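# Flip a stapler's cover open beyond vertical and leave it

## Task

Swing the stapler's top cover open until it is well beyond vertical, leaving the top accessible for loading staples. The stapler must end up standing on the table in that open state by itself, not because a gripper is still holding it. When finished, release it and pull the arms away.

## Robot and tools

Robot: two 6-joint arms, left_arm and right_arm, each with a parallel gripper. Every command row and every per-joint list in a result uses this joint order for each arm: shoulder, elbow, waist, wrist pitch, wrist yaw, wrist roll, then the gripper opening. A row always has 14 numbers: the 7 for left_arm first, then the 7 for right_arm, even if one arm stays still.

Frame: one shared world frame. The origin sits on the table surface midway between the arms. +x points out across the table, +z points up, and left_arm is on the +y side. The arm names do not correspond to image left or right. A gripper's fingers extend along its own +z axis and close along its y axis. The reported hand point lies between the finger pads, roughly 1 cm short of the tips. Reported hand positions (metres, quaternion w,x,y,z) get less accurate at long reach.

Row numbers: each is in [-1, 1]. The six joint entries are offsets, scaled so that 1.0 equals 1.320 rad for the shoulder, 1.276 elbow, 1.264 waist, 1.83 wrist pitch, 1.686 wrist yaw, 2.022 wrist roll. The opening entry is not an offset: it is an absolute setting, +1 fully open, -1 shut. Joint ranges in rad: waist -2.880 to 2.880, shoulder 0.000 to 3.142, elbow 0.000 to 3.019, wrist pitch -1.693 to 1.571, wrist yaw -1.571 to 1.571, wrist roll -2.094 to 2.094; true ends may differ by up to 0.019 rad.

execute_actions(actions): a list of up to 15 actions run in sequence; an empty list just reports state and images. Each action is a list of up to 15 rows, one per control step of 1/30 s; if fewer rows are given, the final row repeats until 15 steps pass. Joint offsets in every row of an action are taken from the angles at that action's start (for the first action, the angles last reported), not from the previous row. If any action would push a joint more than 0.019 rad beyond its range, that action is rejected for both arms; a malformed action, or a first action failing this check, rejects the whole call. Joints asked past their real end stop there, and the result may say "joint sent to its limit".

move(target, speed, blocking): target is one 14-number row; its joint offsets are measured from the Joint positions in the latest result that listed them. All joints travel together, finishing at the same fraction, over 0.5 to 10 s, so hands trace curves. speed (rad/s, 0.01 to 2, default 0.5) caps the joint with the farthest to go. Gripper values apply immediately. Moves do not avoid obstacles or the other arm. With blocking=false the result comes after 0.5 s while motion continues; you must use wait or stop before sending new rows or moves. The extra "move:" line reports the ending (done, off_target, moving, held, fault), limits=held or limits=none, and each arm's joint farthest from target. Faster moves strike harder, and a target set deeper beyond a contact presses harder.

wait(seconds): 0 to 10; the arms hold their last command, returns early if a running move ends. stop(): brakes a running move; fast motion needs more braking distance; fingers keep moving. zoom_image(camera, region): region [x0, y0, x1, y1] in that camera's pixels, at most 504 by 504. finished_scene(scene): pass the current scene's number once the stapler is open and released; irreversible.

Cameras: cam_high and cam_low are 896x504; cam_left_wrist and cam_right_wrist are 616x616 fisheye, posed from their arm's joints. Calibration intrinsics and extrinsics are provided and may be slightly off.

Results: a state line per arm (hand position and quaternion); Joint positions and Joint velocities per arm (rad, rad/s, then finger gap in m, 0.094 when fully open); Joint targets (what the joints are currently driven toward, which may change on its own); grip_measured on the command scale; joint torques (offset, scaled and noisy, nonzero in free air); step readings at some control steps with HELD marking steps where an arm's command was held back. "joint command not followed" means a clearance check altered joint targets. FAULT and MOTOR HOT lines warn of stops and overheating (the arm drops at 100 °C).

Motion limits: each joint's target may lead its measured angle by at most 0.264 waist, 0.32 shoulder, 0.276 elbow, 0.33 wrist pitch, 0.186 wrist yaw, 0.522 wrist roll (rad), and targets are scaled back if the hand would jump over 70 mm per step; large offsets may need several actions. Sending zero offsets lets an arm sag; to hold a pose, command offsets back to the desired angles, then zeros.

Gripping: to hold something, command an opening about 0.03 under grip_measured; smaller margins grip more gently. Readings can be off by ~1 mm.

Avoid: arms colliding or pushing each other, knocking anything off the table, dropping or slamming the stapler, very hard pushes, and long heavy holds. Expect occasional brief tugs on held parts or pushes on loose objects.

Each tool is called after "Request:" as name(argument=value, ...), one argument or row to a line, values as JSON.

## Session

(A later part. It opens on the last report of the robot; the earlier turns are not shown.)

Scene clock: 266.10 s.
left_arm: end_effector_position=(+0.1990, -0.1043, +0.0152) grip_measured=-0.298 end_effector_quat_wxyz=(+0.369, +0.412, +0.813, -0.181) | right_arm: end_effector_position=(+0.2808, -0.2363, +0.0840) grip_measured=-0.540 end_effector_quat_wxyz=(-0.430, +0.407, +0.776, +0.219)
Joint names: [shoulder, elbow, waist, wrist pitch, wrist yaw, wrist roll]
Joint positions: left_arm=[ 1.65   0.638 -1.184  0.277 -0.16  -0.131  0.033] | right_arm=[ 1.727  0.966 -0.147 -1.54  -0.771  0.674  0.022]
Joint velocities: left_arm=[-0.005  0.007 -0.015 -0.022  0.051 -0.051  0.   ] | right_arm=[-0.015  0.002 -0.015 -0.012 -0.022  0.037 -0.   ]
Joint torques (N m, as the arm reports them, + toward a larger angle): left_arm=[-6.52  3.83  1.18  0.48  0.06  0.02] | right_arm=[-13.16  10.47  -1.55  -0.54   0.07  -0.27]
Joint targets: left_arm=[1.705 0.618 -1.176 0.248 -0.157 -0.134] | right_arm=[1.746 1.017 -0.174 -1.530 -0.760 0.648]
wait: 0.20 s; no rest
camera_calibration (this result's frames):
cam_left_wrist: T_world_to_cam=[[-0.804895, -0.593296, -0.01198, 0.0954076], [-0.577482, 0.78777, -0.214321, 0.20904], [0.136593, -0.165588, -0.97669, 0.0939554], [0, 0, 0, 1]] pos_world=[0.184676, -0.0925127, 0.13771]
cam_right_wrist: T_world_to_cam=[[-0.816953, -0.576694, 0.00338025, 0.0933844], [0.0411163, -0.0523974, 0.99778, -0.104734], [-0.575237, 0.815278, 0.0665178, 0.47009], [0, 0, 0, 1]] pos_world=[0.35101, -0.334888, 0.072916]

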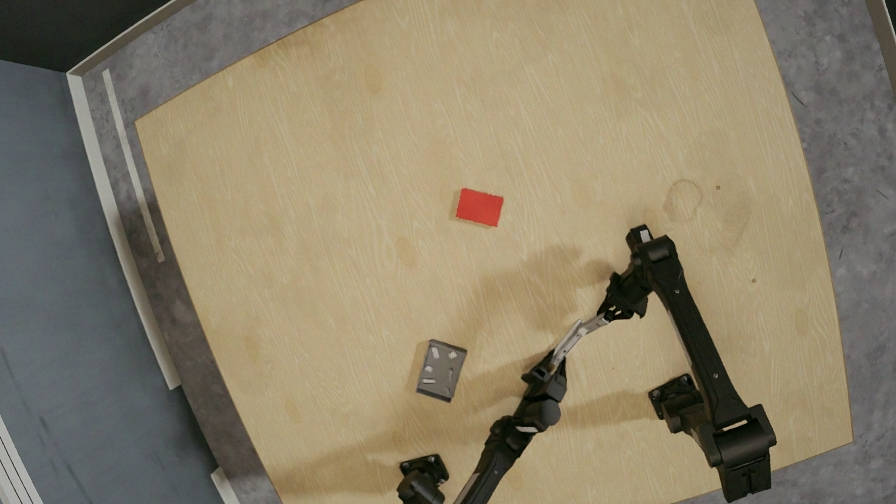

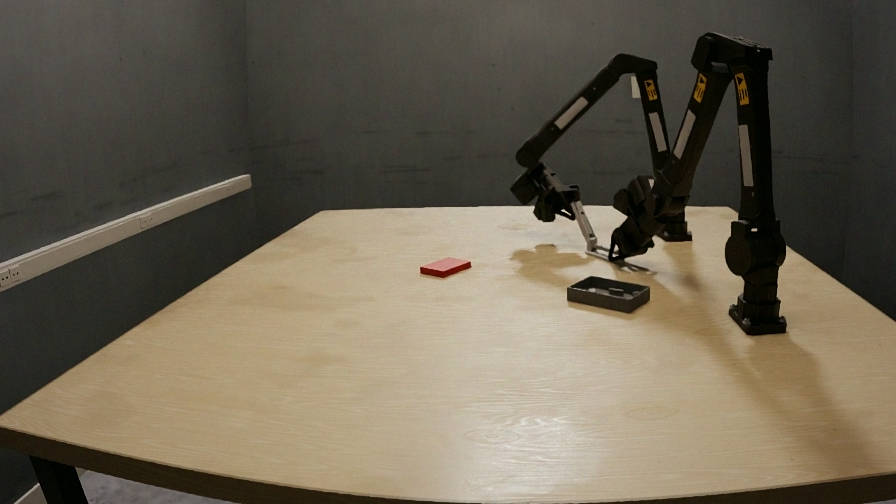

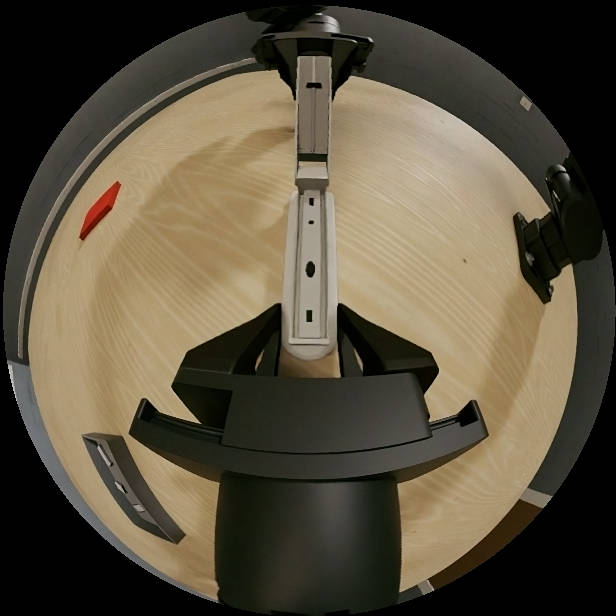

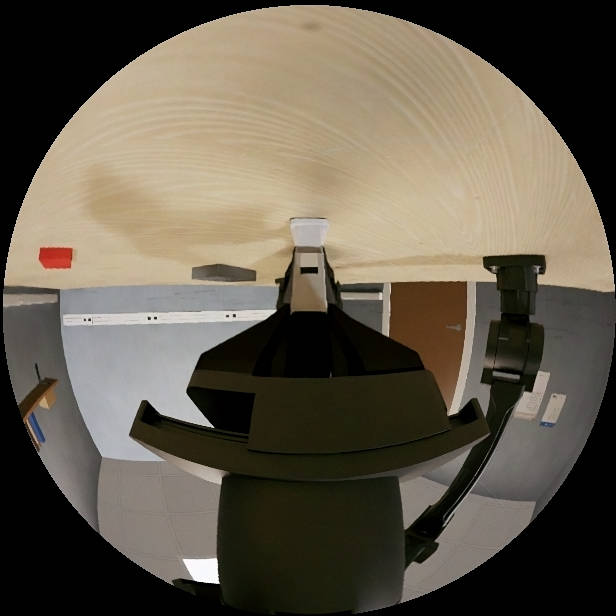

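Request:
execute_actions(
  actions=[
    [[0.0417,-0.0157,0.0063,-0.0158,0.0018,-0.0015,-0.335,0.013,0.037,-0.018,0.0045,0.0055,-0.0115,-0.575],[0.0417,-0.0157,0.0063,-0.0158,0.0018,-0.0015,-0.335,0.0115,0.034,-0.015,0.0035,0.0045,-0.01,-0.575],[0.0417,-0.0157,0.0063,-0.0158,0.0018,-0.0015,-0.335,0.01,0.031,-0.012,0.0025,0.0035,-0.0085,-0.575],[0.0417,-0.0157,0.0063,-0.0158,0.0018,-0.0015,-0.335,0.0085,0.028,-0.009,0.0015,0.0025,-0.007,-0.575],[0.0417,-0.0157,0.0063,-0.0158,0.0018,-0.0015,-0.335,0.007,0.025,-0.006,0.0005,0.0015,-0.0055,-0.575],[0.0417,-0.0157,0.0063,-0.0158,0.0018,-0.0015,-0.335,0.006,0.0235,-0.004,0.0,0.0005,-0.004,-0.56],[0.0417,-0.0157,0.0063,-0.0158,0.0018,-0.0015,-0.335,0.006,0.0235,-0.004,0.0,0.0,-0.004,-0.545],[0.0417,-0.0157,0.0063,-0.0158,0.0018,-0.0015,-0.335,0.006,0.0235,-0.004,0.0,0.0,-0.004,-0.53],[0.0417,-0.0157,0.0063,-0.0158,0.0018,-0.0015,-0.335,0.006,0.0235,-0.004,0.0,0.0,-0.004,-0.51],[0.0417,-0.0157,0.0063,-0.0158,0.0018,-0.0015,-0.335,0.006,0.0235,-0.004,0.0,0.0,-0.004,-0.48],[0.0417,-0.0157,0.0063,-0.0158,0.0018,-0.0015,-0.335,0.006,0.0235,-0.004,0.0,0.0,-0.004,-0.44],[0.0417,-0.0157,0.0063,-0.0158,0.0018,-0.0015,-0.335,0.006,0.0235,-0.004,0.0,0.0,-0.004,-0.35],[0.0417,-0.0157,0.0063,-0.0158,0.0018,-0.0015,-0.335,0.006,0.0235,-0.004,0.0,0.0,-0.004,-0.2],[0.0417,-0.0157,0.0063,-0.0158,0.0018,-0.0015,-0.335,0.006,0.0235,-0.004,0.0,0.0,-0.004,0.0],[0.0417,-0.0157,0.0063,-0.0158,0.0018,-0.0015,-0.335,0.006,0.0235,-0.004,0.0,0.0,-0.004,0.3]],
  ],
)

Request:
wait(
  seconds=0.4,
)

Scene clock: 281.53 s.
left_arm: end_effector_position=(+0.1990, -0.1043, +0.0152) grip_measured=-0.298 end_effector_quat_wxyz=(+0.369, +0.413, +0.813, -0.181) | right_arm: end_effector_position=(+0.2805, -0.2358, +0.0845) grip_measured=+0.105 end_effector_quat_wxyz=(-0.431, +0.407, +0.775, +0.219)
Joint names: [shoulder, elbow, waist, wrist pitch, wrist yaw, wrist roll]
Joint positions: left_arm=[ 1.65   0.638 -1.184  0.277 -0.16  -0.13   0.033] | right_arm=[ 1.727  0.966 -0.146 -1.543 -0.773  0.673  0.052]
Joint velocities: left_arm=[-0.005 -0.002 -0.015 -0.002  0.007  0.022  0.001] | right_arm=[-0.005 -0.002 -0.005 -0.002 -0.066 -0.022  0.388]
Joint torques (N m, as the arm reports them, + toward a larger angle): left_arm=[-6.75  3.84  1.07  0.5   0.05  0.05] | right_arm=[-14.17   8.76  -0.26  -0.88  -0.36  -0.03]
Joint targets: left_arm=[1.705 0.618 -1.176 0.248 -0.157 -0.134] | right_arm=[1.735 0.996 -0.152 -1.540 -0.771 0.666]
Step readings (joint positions):
0: left_arm=[1.650 0.638 -1.184 0.277 -0.160 -0.131] | right_arm=[1.727 0.966 -0.147 -1.540 -0.771 0.673]
1: left_arm=[1.650 0.638 -1.184 0.277 -0.160 -0.131] | right_arm=[1.727 0.966 -0.147 -1.540 -0.771 0.673]
2: left_arm=[1.650 0.638 -1.184 0.277 -0.160 -0.130] | right_arm=[1.727 0.966 -0.147 -1.541 -0.772 0.673]
4: left_arm=[1.650 0.638 -1.184 0.277 -0.160 -0.130] | right_arm=[1.727 0.966 -0.147 -1.542 -0.772 0.673]
8: left_arm=[1.650 0.638 -1.184 0.277 -0.160 -0.130] | right_arm=[1.727 0.966 -0.146 -1.543 -0.773 0.673]
15: Joint positions above
camera_calibration (this result's frames):
cam_left_wrist: T_world_to_cam=[[-0.805043, -0.59309, -0.0122658, 0.0954626], [-0.577234, 0.787952, -0.214317, 0.20901], [0.136774, -0.165454, -0.976687, 0.0939332], [0, 0, 0, 1]] pos_world=[0.184651, -0.0925301, 0.137709]
cam_right_wrist: T_world_to_cam=[[-0.817122, -0.576449, 0.00414632, 0.0934559], [0.0431419, -0.0539784, 0.99761, -0.106096], [-0.574848, 0.815348, 0.068976, 0.469227], [0, 0, 0, 1]] pos_world=[0.350676, -0.334438, 0.0730893]

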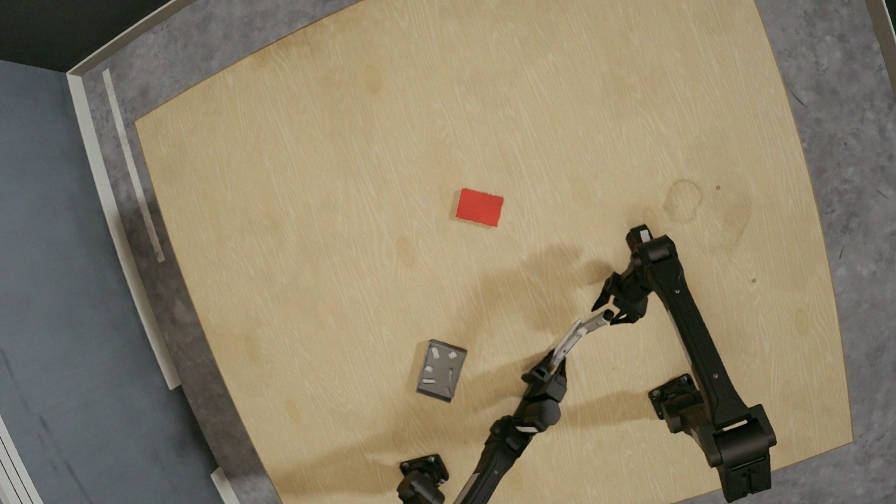

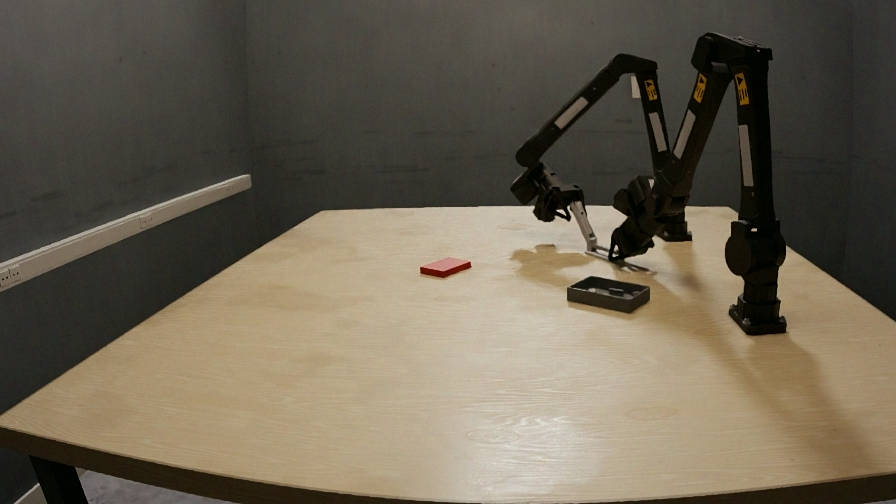

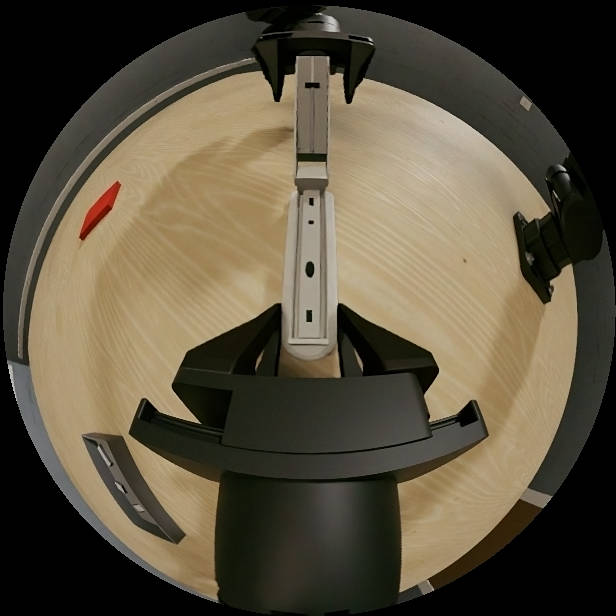

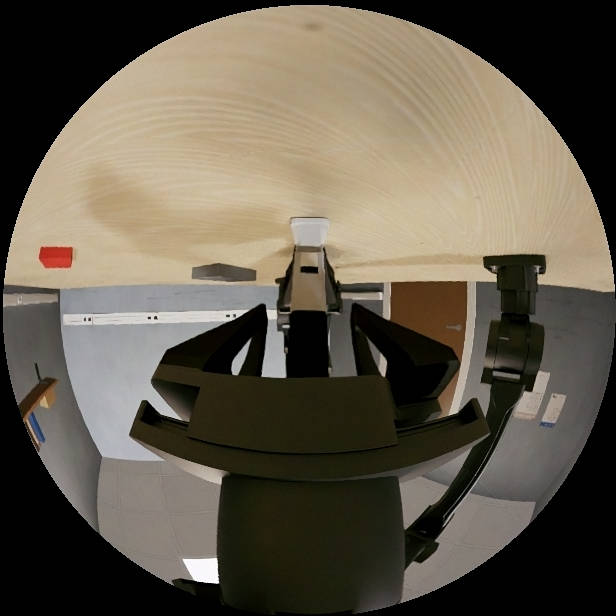

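Scene clock: 281.93 s.
left_arm: end_effector_position=(+0.1990, -0.1043, +0.0152) grip_measured=-0.298 end_effector_quat_wxyz=(+0.369, +0.413, +0.813, -0.181) | right_arm: end_effector_position=(+0.2805, -0.2358, +0.0845) grip_measured=+0.298 end_effector_quat_wxyz=(-0.431, +0.407, +0.775, +0.219)
Joint names: [shoulder, elbow, waist, wrist pitch, wrist yaw, wrist roll]
Joint positions: left_arm=[ 1.65   0.638 -1.184  0.277 -0.16  -0.13   0.033] | right_arm=[ 1.727  0.966 -0.146 -1.543 -0.773  0.673  0.061]
Joint velocities: left_arm=[-0.005 -0.012 -0.024  0.002 -0.051 -0.007  0.   ] | right_arm=[ 0.005 -0.002 -0.005 -0.012 -0.037  0.022  0.   ]
Joint torques (N m, as the arm reports them, + toward a larger angle): left_arm=[-6.57  3.82  1.28  0.42  0.06  0.05] | right_arm=[-14.29   8.64   0.19  -0.85  -0.35  -0.05]
Joint targets: left_arm=[1.705 0.618 -1.176 0.248 -0.157 -0.134] | right_arm=[1.735 0.996 -0.152 -1.540 -0.771 0.665]
wait: 0.40 s; at rest by 0.27 s
camera_calibration (this result's frames):
cam_left_wrist: T_world_to_cam=[[-0.805043, -0.59309, -0.0122658, 0.0954626], [-0.577234, 0.787952, -0.214317, 0.20901], [0.136774, -0.165454, -0.976687, 0.0939332], [0, 0, 0, 1]] pos_world=[0.184651, -0.0925301, 0.137709]
cam_right_wrist: T_world_to_cam=[[-0.817006, -0.576616, 0.00382338, 0.0934113], [0.04289, -0.0541558, 0.997611, -0.106067], [-0.575031, 0.815218, 0.0689767, 0.469248], [0, 0, 0, 1]] pos_world=[0.350699, -0.334421, 0.0730894]

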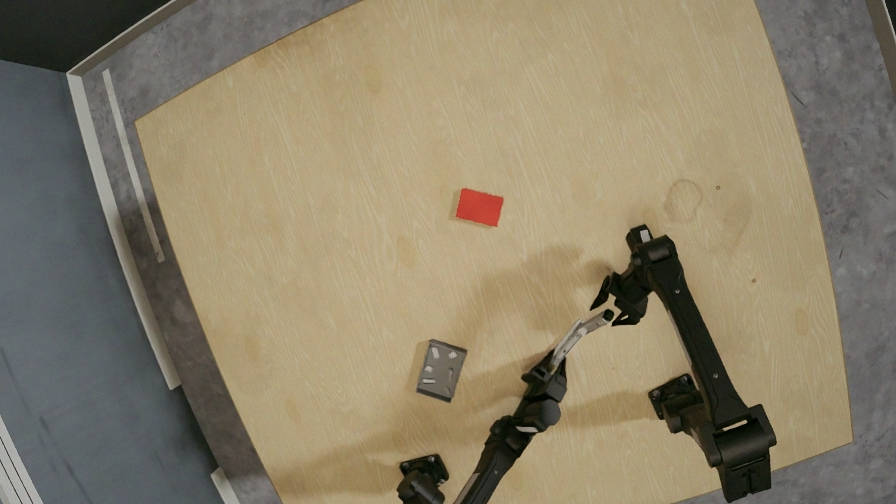

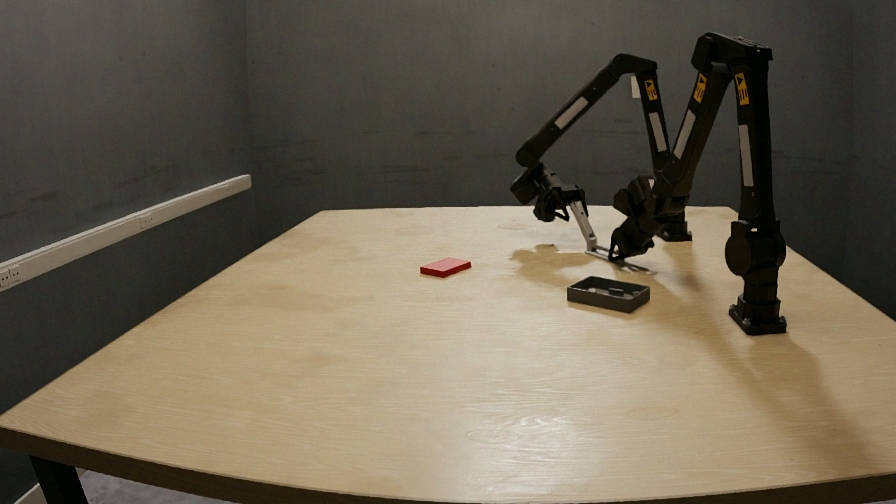

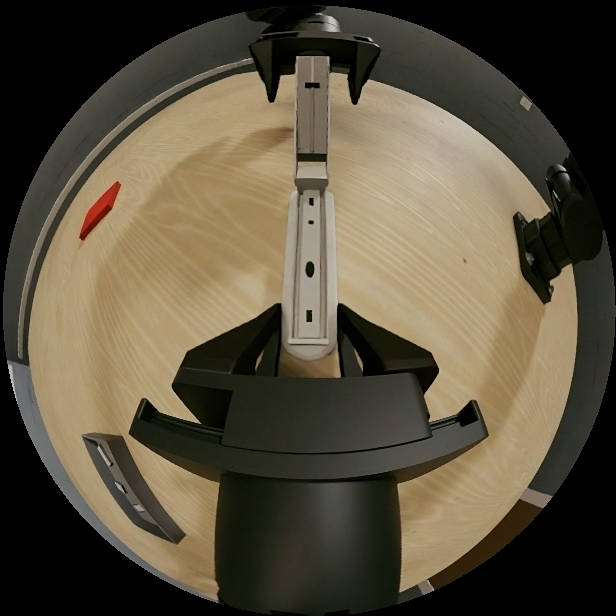

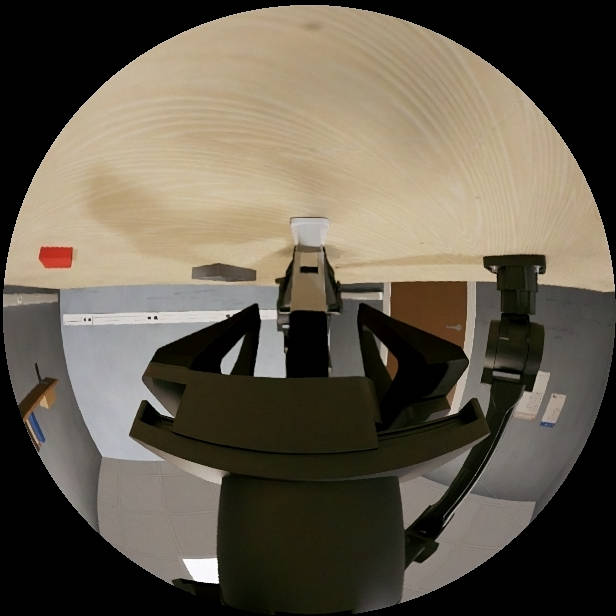

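Request:
execute_actions(
  actions=[
    [[0.039,-0.012,0.0063,-0.014,0.0018,-0.002,-0.335,0.0,0.0235,-0.009,0.0016,0.0012,-0.004,0.3],[0.036,-0.009,0.0063,-0.012,0.0018,-0.002,-0.335,-0.007,0.0235,-0.015,0.0016,0.0012,-0.004,0.3],[0.033,-0.005,0.0063,-0.010,0.0018,-0.002,-0.335,-0.015,0.0235,-0.022,0.0016,0.0012,-0.004,0.3],[0.030,-0.002,0.0063,-0.008,0.0018,-0.002,-0.335,-0.024,0.0235,-0.029,0.0016,0.0012,-0.004,0.3],[0.027,0.002,0.0063,-0.006,0.0018,-0.002,-0.335,-0.034,0.0235,-0.037,0.0016,0.0012,-0.004,0.3],[0.024,0.005,0.0063,-0.004,0.0018,-0.002,-0.335,-0.045,0.0235,-0.045,0.0016,0.0012,-0.004,0.3],[0.021,0.009,0.0063,-0.002,0.0018,-0.002,-0.335,-0.056,0.0235,-0.053,0.0016,0.0012,-0.004,0.3],[0.018,0.012,0.0063,0.0,0.0018,-0.002,-0.335,-0.067,0.0235,-0.061,0.0016,0.0012,-0.004,0.3],[0.015,0.016,0.0063,0.002,0.0018,-0.002,-0.335,-0.078,0.0235,-0.069,0.0016,0.0012,-0.004,0.3],[0.012,0.019,0.0063,0.004,0.0018,-0.002,-0.335,-0.089,0.0235,-0.077,0.0016,0.0012,-0.004,0.3],[0.009,0.023,0.0063,0.006,0.0018,-0.002,-0.335,-0.1,0.0235,-0.084,0.0016,0.0012,-0.004,0.3],[0.006,0.026,0.0063,0.008,0.0018,-0.002,-0.335,-0.111,0.0235,-0.091,0.0016,0.0012,-0.004,0.3],[0.004,0.029,0.0063,0.010,0.0018,-0.002,-0.335,-0.122,0.0235,-0.098,0.0016,0.0012,-0.004,0.3],[0.003,0.031,0.0063,0.011,0.0018,-0.002,-0.335,-0.133,0.0235,-0.105,0.0016,0.0012,-0.004,0.3],[0.003,0.031,0.0063,0.011,0.0018,-0.002,-0.335,-0.144,0.0235,-0.111,0.0016,0.0012,-0.004,0.3]],
  ],
)

Request:
wait(
  seconds=0.3,
)

Scene clock: 291.50 s.
left_arm: end_effector_position=(+0.1996, -0.1056, +0.0170) grip_measured=-0.298 end_effector_quat_wxyz=(+0.372, +0.411, +0.811, -0.184) | right_arm: end_effector_position=(+0.2972, -0.2725, +0.1264) grip_measured=+0.298 end_effector_quat_wxyz=(-0.355, +0.437, +0.780, +0.273)
Joint names: [shoulder, elbow, waist, wrist pitch, wrist yaw, wrist roll]
Joint positions: left_arm=[ 1.649  0.638 -1.184  0.286 -0.16  -0.13   0.033] | right_arm=[ 1.573  0.966 -0.268 -1.543 -0.773  0.673  0.061]
Joint velocities: left_arm=[ 0.005 -0.002 -0.024 -0.022  0.007  0.007 -0.001] | right_arm=[-0.542 -0.007 -0.259 -0.002 -0.007 -0.066  0.   ]
Joint torques (N m, as the arm reports them, + toward a larger angle): left_arm=[-11.37   8.12   1.26   1.72   0.07   0.03] | right_arm=[-14.6    9.94   0.28  -0.6   -0.4   -0.07]
Joint targets: left_arm=[1.654 0.677 -1.176 0.297 -0.157 -0.135] | right_arm=[1.537 0.996 -0.287 -1.540 -0.771 0.665]
Step readings (joint positions):
0: left_arm=[1.650 0.638 -1.184 0.277 -0.160 -0.130] | right_arm=[1.727 0.966 -0.146 -1.543 -0.773 0.673]
1: left_arm=[1.650 0.638 -1.184 0.277 -0.160 -0.130] | right_arm=[1.727 0.966 -0.146 -1.543 -0.773 0.673]
2: left_arm=[1.650 0.638 -1.184 0.278 -0.160 -0.130] | right_arm=[1.727 0.966 -0.147 -1.543 -0.773 0.673]
4: left_arm=[1.650 0.638 -1.184 0.280 -0.160 -0.130] | right_arm=[1.726 0.966 -0.153 -1.543 -0.773 0.673]
8: left_arm=[1.650 0.638 -1.184 0.282 -0.160 -0.130] | right_arm=[1.697 0.966 -0.189 -1.543 -0.773 0.673]
15: Joint positions above
camera_calibration (this result's frames):
cam_left_wrist: T_world_to_cam=[[-0.804999, -0.593185, -0.0104004, 0.0951344], [-0.5764, 0.786132, -0.223068, 0.210588], [0.140497, -0.173575, -0.974747, 0.0937277], [0, 0, 0, 1]] pos_world=[0.184798, -0.092849, 0.139326]
cam_right_wrist: T_world_to_cam=[[-0.871904, -0.47414, -0.12237, 0.145999], [-0.116021, -0.0427541, 0.992326, -0.0995728], [-0.475734, 0.879411, -0.0177328, 0.504789], [0, 0, 0, 1]] pos_world=[0.35589, -0.378949, 0.125626]

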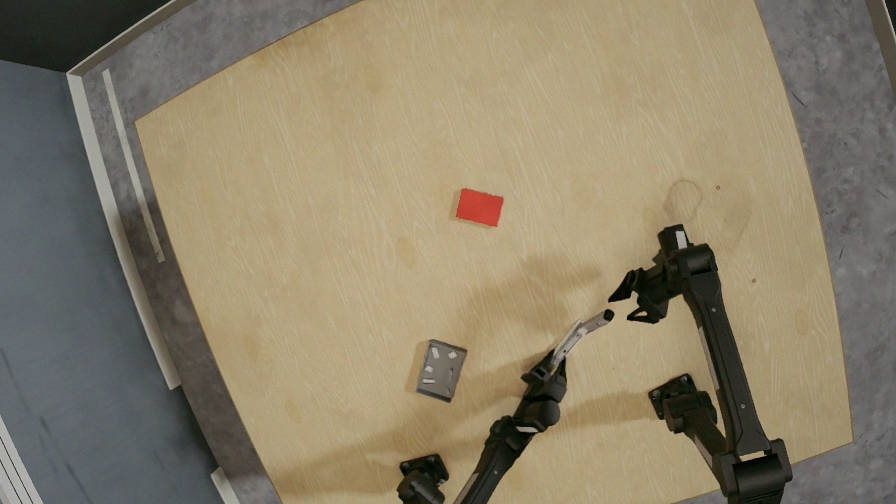

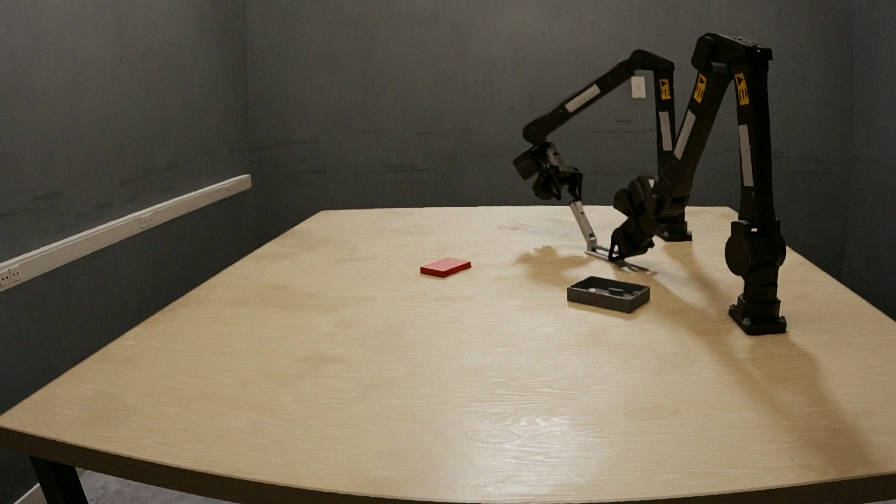

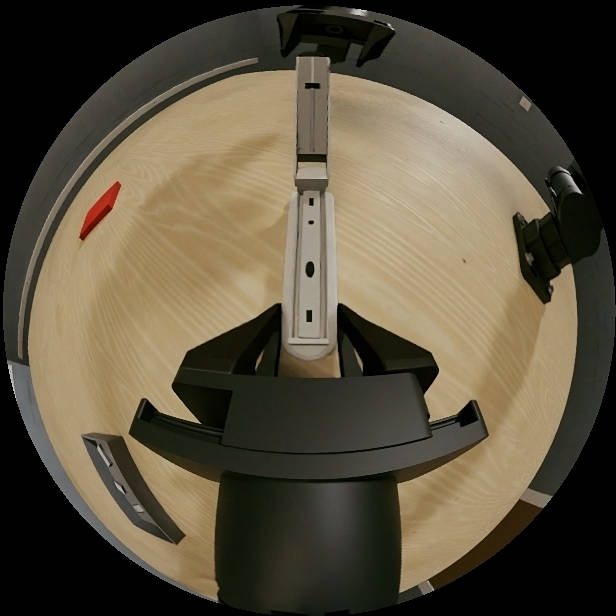

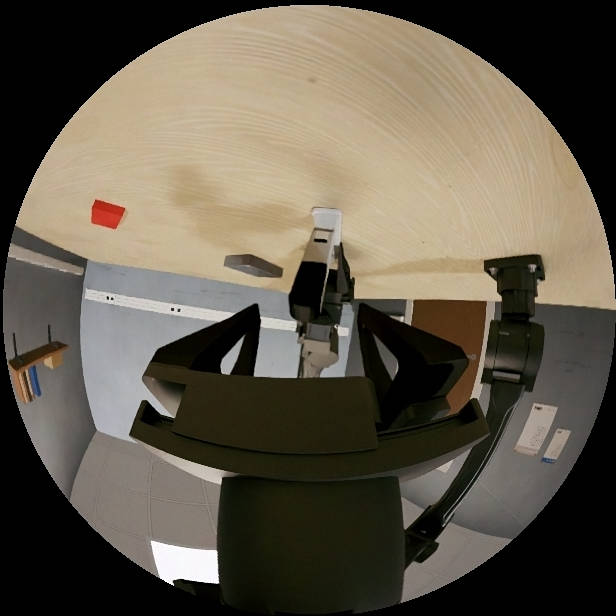

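Scene clock: 291.80 s.
left_arm: end_effector_position=(+0.1996, -0.1056, +0.0170) grip_measured=-0.298 end_effector_quat_wxyz=(+0.372, +0.411, +0.811, -0.184) | right_arm: end_effector_position=(+0.2986, -0.2779, +0.1395) grip_measured=+0.298 end_effector_quat_wxyz=(-0.333, +0.438, +0.785, +0.284)
Joint names: [shoulder, elbow, waist, wrist pitch, wrist yaw, wrist roll]
Joint positions: left_arm=[ 1.649  0.638 -1.184  0.286 -0.16  -0.13   0.033] | right_arm=[ 1.526  0.966 -0.286 -1.543 -0.773  0.672  0.061]
Joint velocities: left_arm=[-0.005 -0.007  0.005  0.012 -0.022  0.007 -0.001] | right_arm=[-0.005 -0.007 -0.005 -0.002 -0.066  0.037  0.001]
Joint torques (N m, as the arm reports them, + toward a larger angle): left_arm=[-11.49   8.14   1.03   1.79   0.06   0.04] | right_arm=[-12.2   10.18   0.4   -0.59  -0.46  -0.07]
Joint targets: left_arm=[1.654 0.677 -1.176 0.297 -0.157 -0.135] | right_arm=[1.537 0.996 -0.287 -1.540 -0.771 0.665]
wait: 0.30 s; no rest
camera_calibration (this result's frames):
cam_left_wrist: T_world_to_cam=[[-0.804999, -0.593185, -0.0104004, 0.0951344], [-0.5764, 0.786132, -0.223068, 0.210588], [0.140497, -0.173575, -0.974747, 0.0937277], [0, 0, 0, 1]] pos_world=[0.184798, -0.092849, 0.139326]
cam_right_wrist: T_world_to_cam=[[-0.873226, -0.459792, -0.161455, 0.156075], [-0.163836, -0.0350296, 0.985865, -0.0953166], [-0.458948, 0.887336, -0.0447418, 0.511378], [0, 0, 0, 1]] pos_world=[0.355369, -0.385341, 0.142048]

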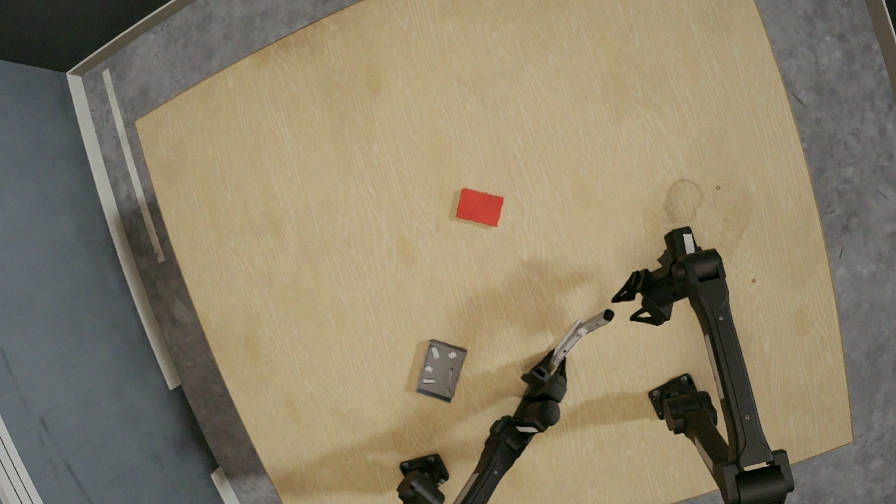

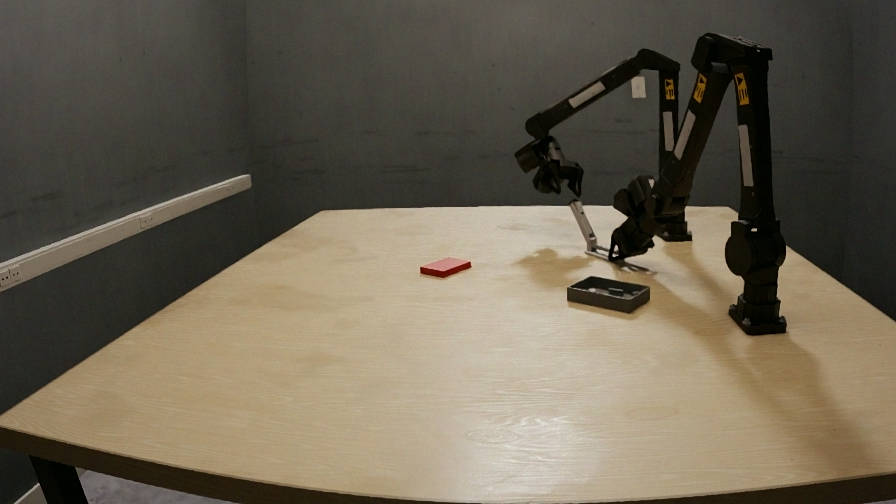

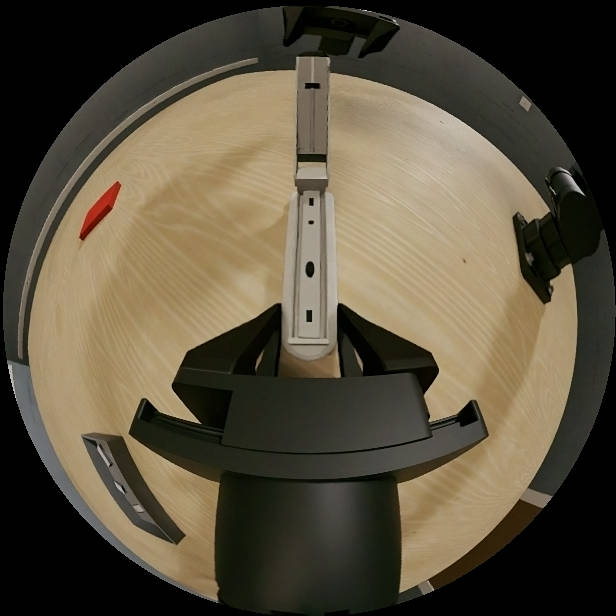

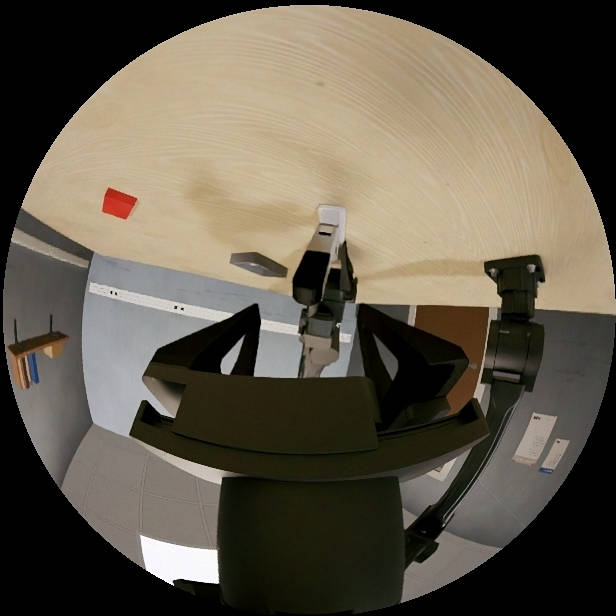

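Request:
execute_actions(
  actions=[
    [[0.0038,0.0306,0.0063,0.006,0.0018,-0.0025,-0.32,0.004,0.0235,-0.006,0.0016,0.0012,-0.0035,0.3],[0.0038,0.0306,0.0063,0.006,0.0018,-0.0025,-0.305,-0.001,0.0235,-0.012,0.0016,0.0012,-0.0035,0.3],[0.0038,0.0306,0.0063,0.006,0.0018,-0.0025,-0.29,-0.007,0.0235,-0.019,0.0016,0.0012,-0.0035,0.3],[0.0038,0.0306,0.0063,0.006,0.0018,-0.0025,-0.275,-0.013,0.0235,-0.027,0.0016,0.0012,-0.0035,0.3],[0.0038,0.0306,0.0063,0.006,0.0018,-0.0025,-0.26,-0.02,0.0235,-0.035,0.0016,0.0012,-0.0035,0.3],[0.0038,0.0306,0.0063,0.006,0.0018,-0.0025,-0.24,-0.027,0.0235,-0.043,0.0016,0.0012,-0.0035,0.3],[0.0038,0.0306,0.0063,0.006,0.0018,-0.0025,-0.21,-0.034,0.0235,-0.051,0.0016,0.0012,-0.0035,0.3],[0.0038,0.0306,0.0063,0.006,0.0018,-0.0025,-0.17,-0.041,0.0235,-0.059,0.0016,0.0012,-0.0035,0.3],[0.0038,0.0306,0.0063,0.006,0.0018,-0.0025,-0.1,-0.048,0.0235,-0.067,0.0016,0.0012,-0.0035,0.3],[0.0038,0.0306,0.0063,0.006,0.0018,-0.0025,0.0,-0.055,0.0235,-0.075,0.0016,0.0012,-0.0035,0.3],[0.0038,0.0306,0.0063,0.006,0.0018,-0.0025,0.1,-0.061,0.0235,-0.083,0.0016,0.0012,-0.0035,0.3],[0.0038,0.0306,0.0063,0.006,0.0018,-0.0025,0.2,-0.066,0.0235,-0.09,0.0016,0.0012,-0.0035,0.3],[0.0038,0.0306,0.0063,0.006,0.0018,-0.0025,0.3,-0.07,0.0235,-0.095,0.0016,0.0012,-0.0035,0.3]],
  ],
)

Request:
wait(
  seconds=0.2,
)

Scene clock: 301.87 s.
left_arm: end_effector_position=(+0.1994, -0.1057, +0.0169) grip_measured=+0.295 end_effector_quat_wxyz=(+0.372, +0.412, +0.811, -0.184) | right_arm: end_effector_position=(+0.3044, -0.3138, +0.1620) grip_measured=+0.298 end_effector_quat_wxyz=(-0.280, +0.473, +0.774, +0.315)
Joint names: [shoulder, elbow, waist, wrist pitch, wrist yaw, wrist roll]
Joint positions: left_arm=[ 1.649  0.638 -1.184  0.286 -0.159 -0.13   0.061] | right_arm=[ 1.443  0.966 -0.402 -1.543 -0.773  0.672  0.061]
Joint velocities: left_arm=[ 0.015  0.012  0.015 -0.007  0.037  0.037  0.008] | right_arm=[-0.23   0.012 -0.161 -0.012 -0.051  0.037 -0.   ]
Joint torques (N m, as the arm reports them, + toward a larger angle): left_arm=[-11.2    7.98   1.21   1.74  -0.05   0.02] | right_arm=[-11.59  10.79   0.71  -0.29  -0.44  -0.07]
Joint targets: left_arm=[1.654 0.677 -1.176 0.297 -0.158 -0.136] | right_arm=[1.434 0.996 -0.406 -1.540 -0.771 0.665]
Step readings (joint positions):
0: left_arm=[1.649 0.638 -1.184 0.286 -0.160 -0.130] | right_arm=[1.526 0.966 -0.286 -1.543 -0.773 0.672]
1: left_arm=[1.649 0.638 -1.184 0.286 -0.160 -0.130] | right_arm=[1.526 0.966 -0.286 -1.543 -0.773 0.672]
2: left_arm=[1.649 0.638 -1.184 0.286 -0.160 -0.130] | right_arm=[1.526 0.966 -0.286 -1.543 -0.773 0.672]
4: left_arm=[1.649 0.638 -1.184 0.286 -0.160 -0.130] | right_arm=[1.526 0.966 -0.291 -1.543 -0.773 0.672]
8: left_arm=[1.649 0.638 -1.184 0.286 -0.160 -0.130] | right_arm=[1.513 0.966 -0.327 -1.543 -0.773 0.672]
15: Joint positions above
camera_calibration (this result's frames):
cam_left_wrist: T_world_to_cam=[[-0.805514, -0.592499, -0.00965643, 0.0951017], [-0.575881, 0.786555, -0.222919, 0.210506], [0.139675, -0.174004, -0.974789, 0.0938325], [0, 0, 0, 1]] pos_world=[0.184726, -0.0928999, 0.139311]
cam_right_wrist: T_world_to_cam=[[-0.904985, -0.359471, -0.227557, 0.200131], [-0.245089, 0.00330204, 0.969495, -0.0784603], [-0.347754, 0.93315, -0.0910907, 0.53495], [0, 0, 0, 1]] pos_world=[0.347917, -0.426988, 0.170337]

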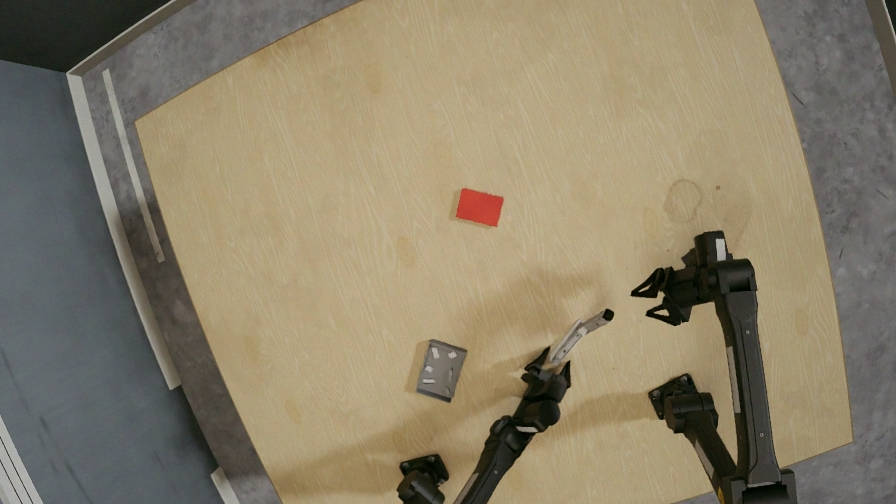

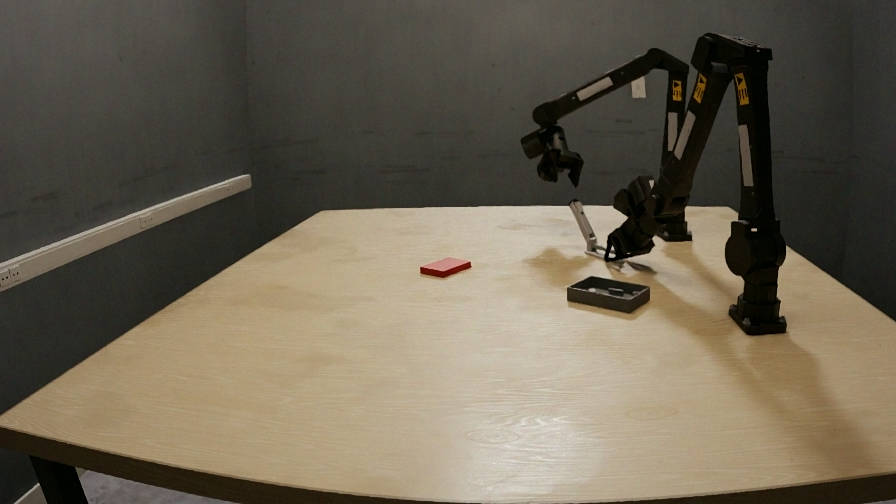

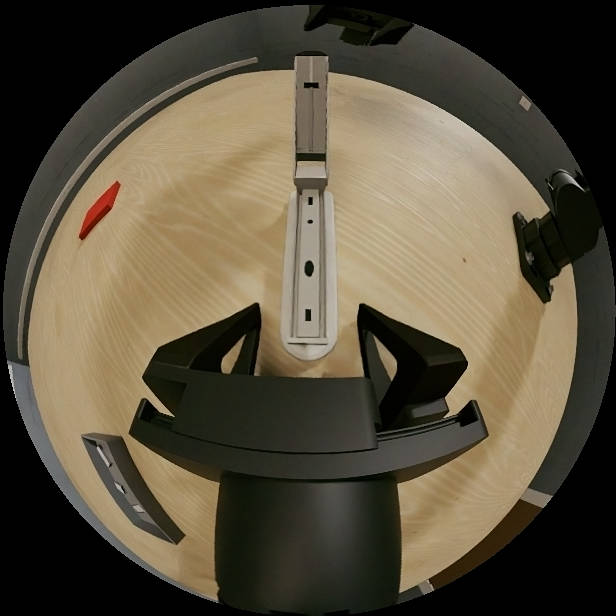

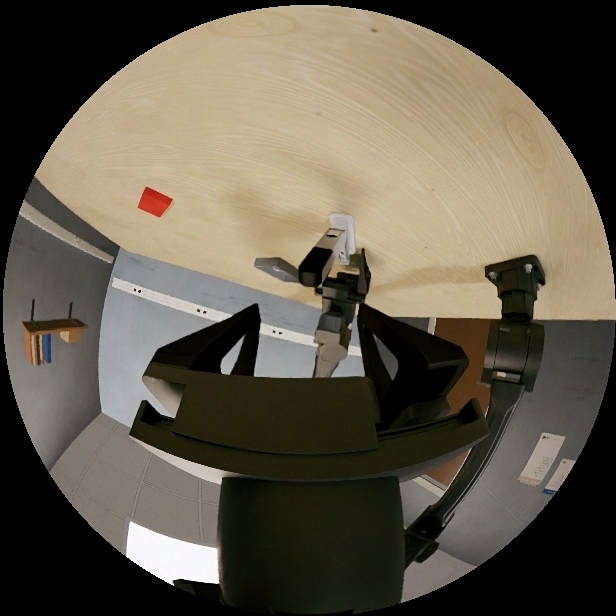

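Scene clock: 302.07 s.
left_arm: end_effector_position=(+0.1994, -0.1058, +0.0169) grip_measured=+0.298 end_effector_quat_wxyz=(+0.372, +0.412, +0.811, -0.184) | right_arm: end_effector_position=(+0.3043, -0.3151, +0.1653) grip_measured=+0.298 end_effector_quat_wxyz=(-0.274, +0.473, +0.775, +0.317)
Joint names: [shoulder, elbow, waist, wrist pitch, wrist yaw, wrist roll]
Joint positions: left_arm=[ 1.649  0.638 -1.184  0.286 -0.159 -0.13   0.061] | right_arm=[ 1.431  0.966 -0.406 -1.543 -0.773  0.672  0.061]
Joint velocities: left_arm=[-0.005  0.002  0.005 -0.002 -0.037  0.051 -0.   ] | right_arm=[-0.034 -0.012  0.005  0.022  0.007 -0.095 -0.   ]
Joint torques (N m, as the arm reports them, + toward a larger angle): left_arm=[-11.39   8.07   1.17   1.81   0.     0.02] | right_arm=[-11.73  11.04   0.97  -0.33  -0.44  -0.08]
Joint targets: left_arm=[1.654 0.677 -1.176 0.297 -0.157 -0.136] | right_arm=[1.433 0.996 -0.406 -1.540 -0.771 0.665]
wait: 0.20 s; no rest
camera_calibration (this result's frames):
cam_left_wrist: T_world_to_cam=[[-0.805685, -0.59227, -0.00940842, 0.0950908], [-0.575708, 0.786695, -0.22287, 0.210479], [0.139401, -0.174146, -0.974803, 0.0938674], [0, 0, 0, 1]] pos_world=[0.184703, -0.0929168, 0.139306]
cam_right_wrist: T_world_to_cam=[[-0.903957, -0.355989, -0.236927, 0.202558], [-0.25618, 0.00719306, 0.966602, -0.0765465], [-0.342395, 0.934463, -0.0976993, 0.536316], [0, 0, 0, 1]] pos_world=[0.347126, -0.428508, 0.174379]

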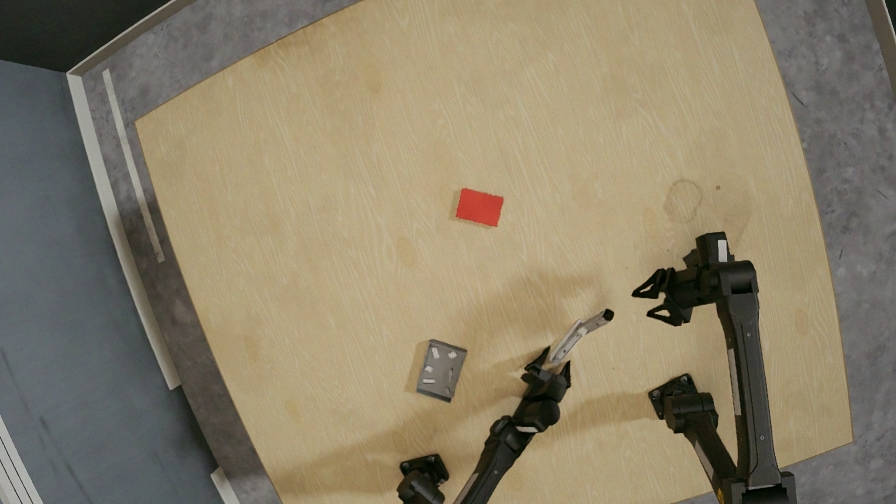

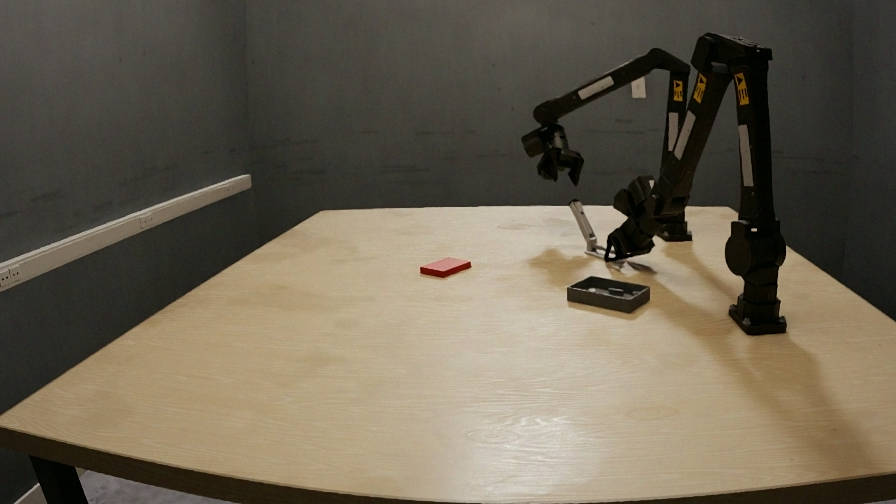

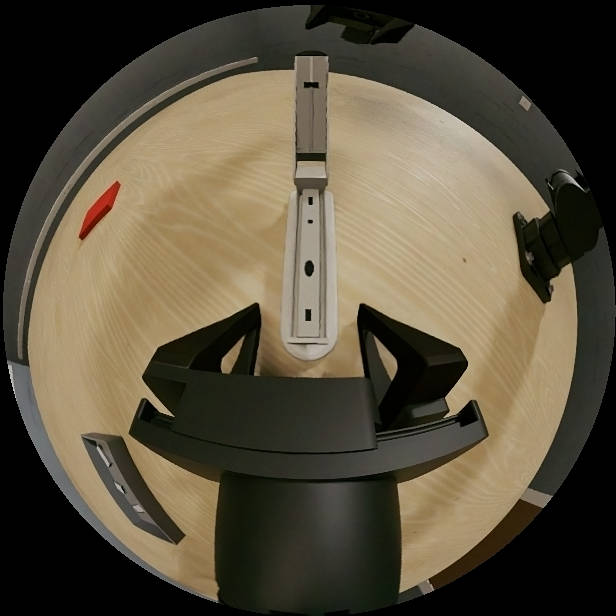

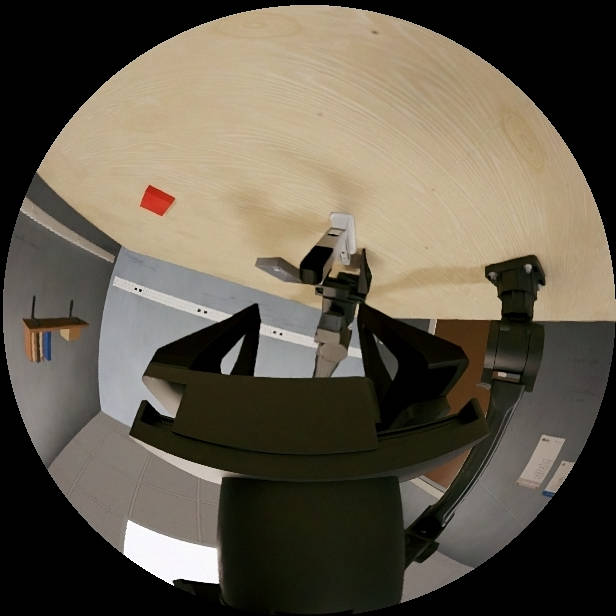

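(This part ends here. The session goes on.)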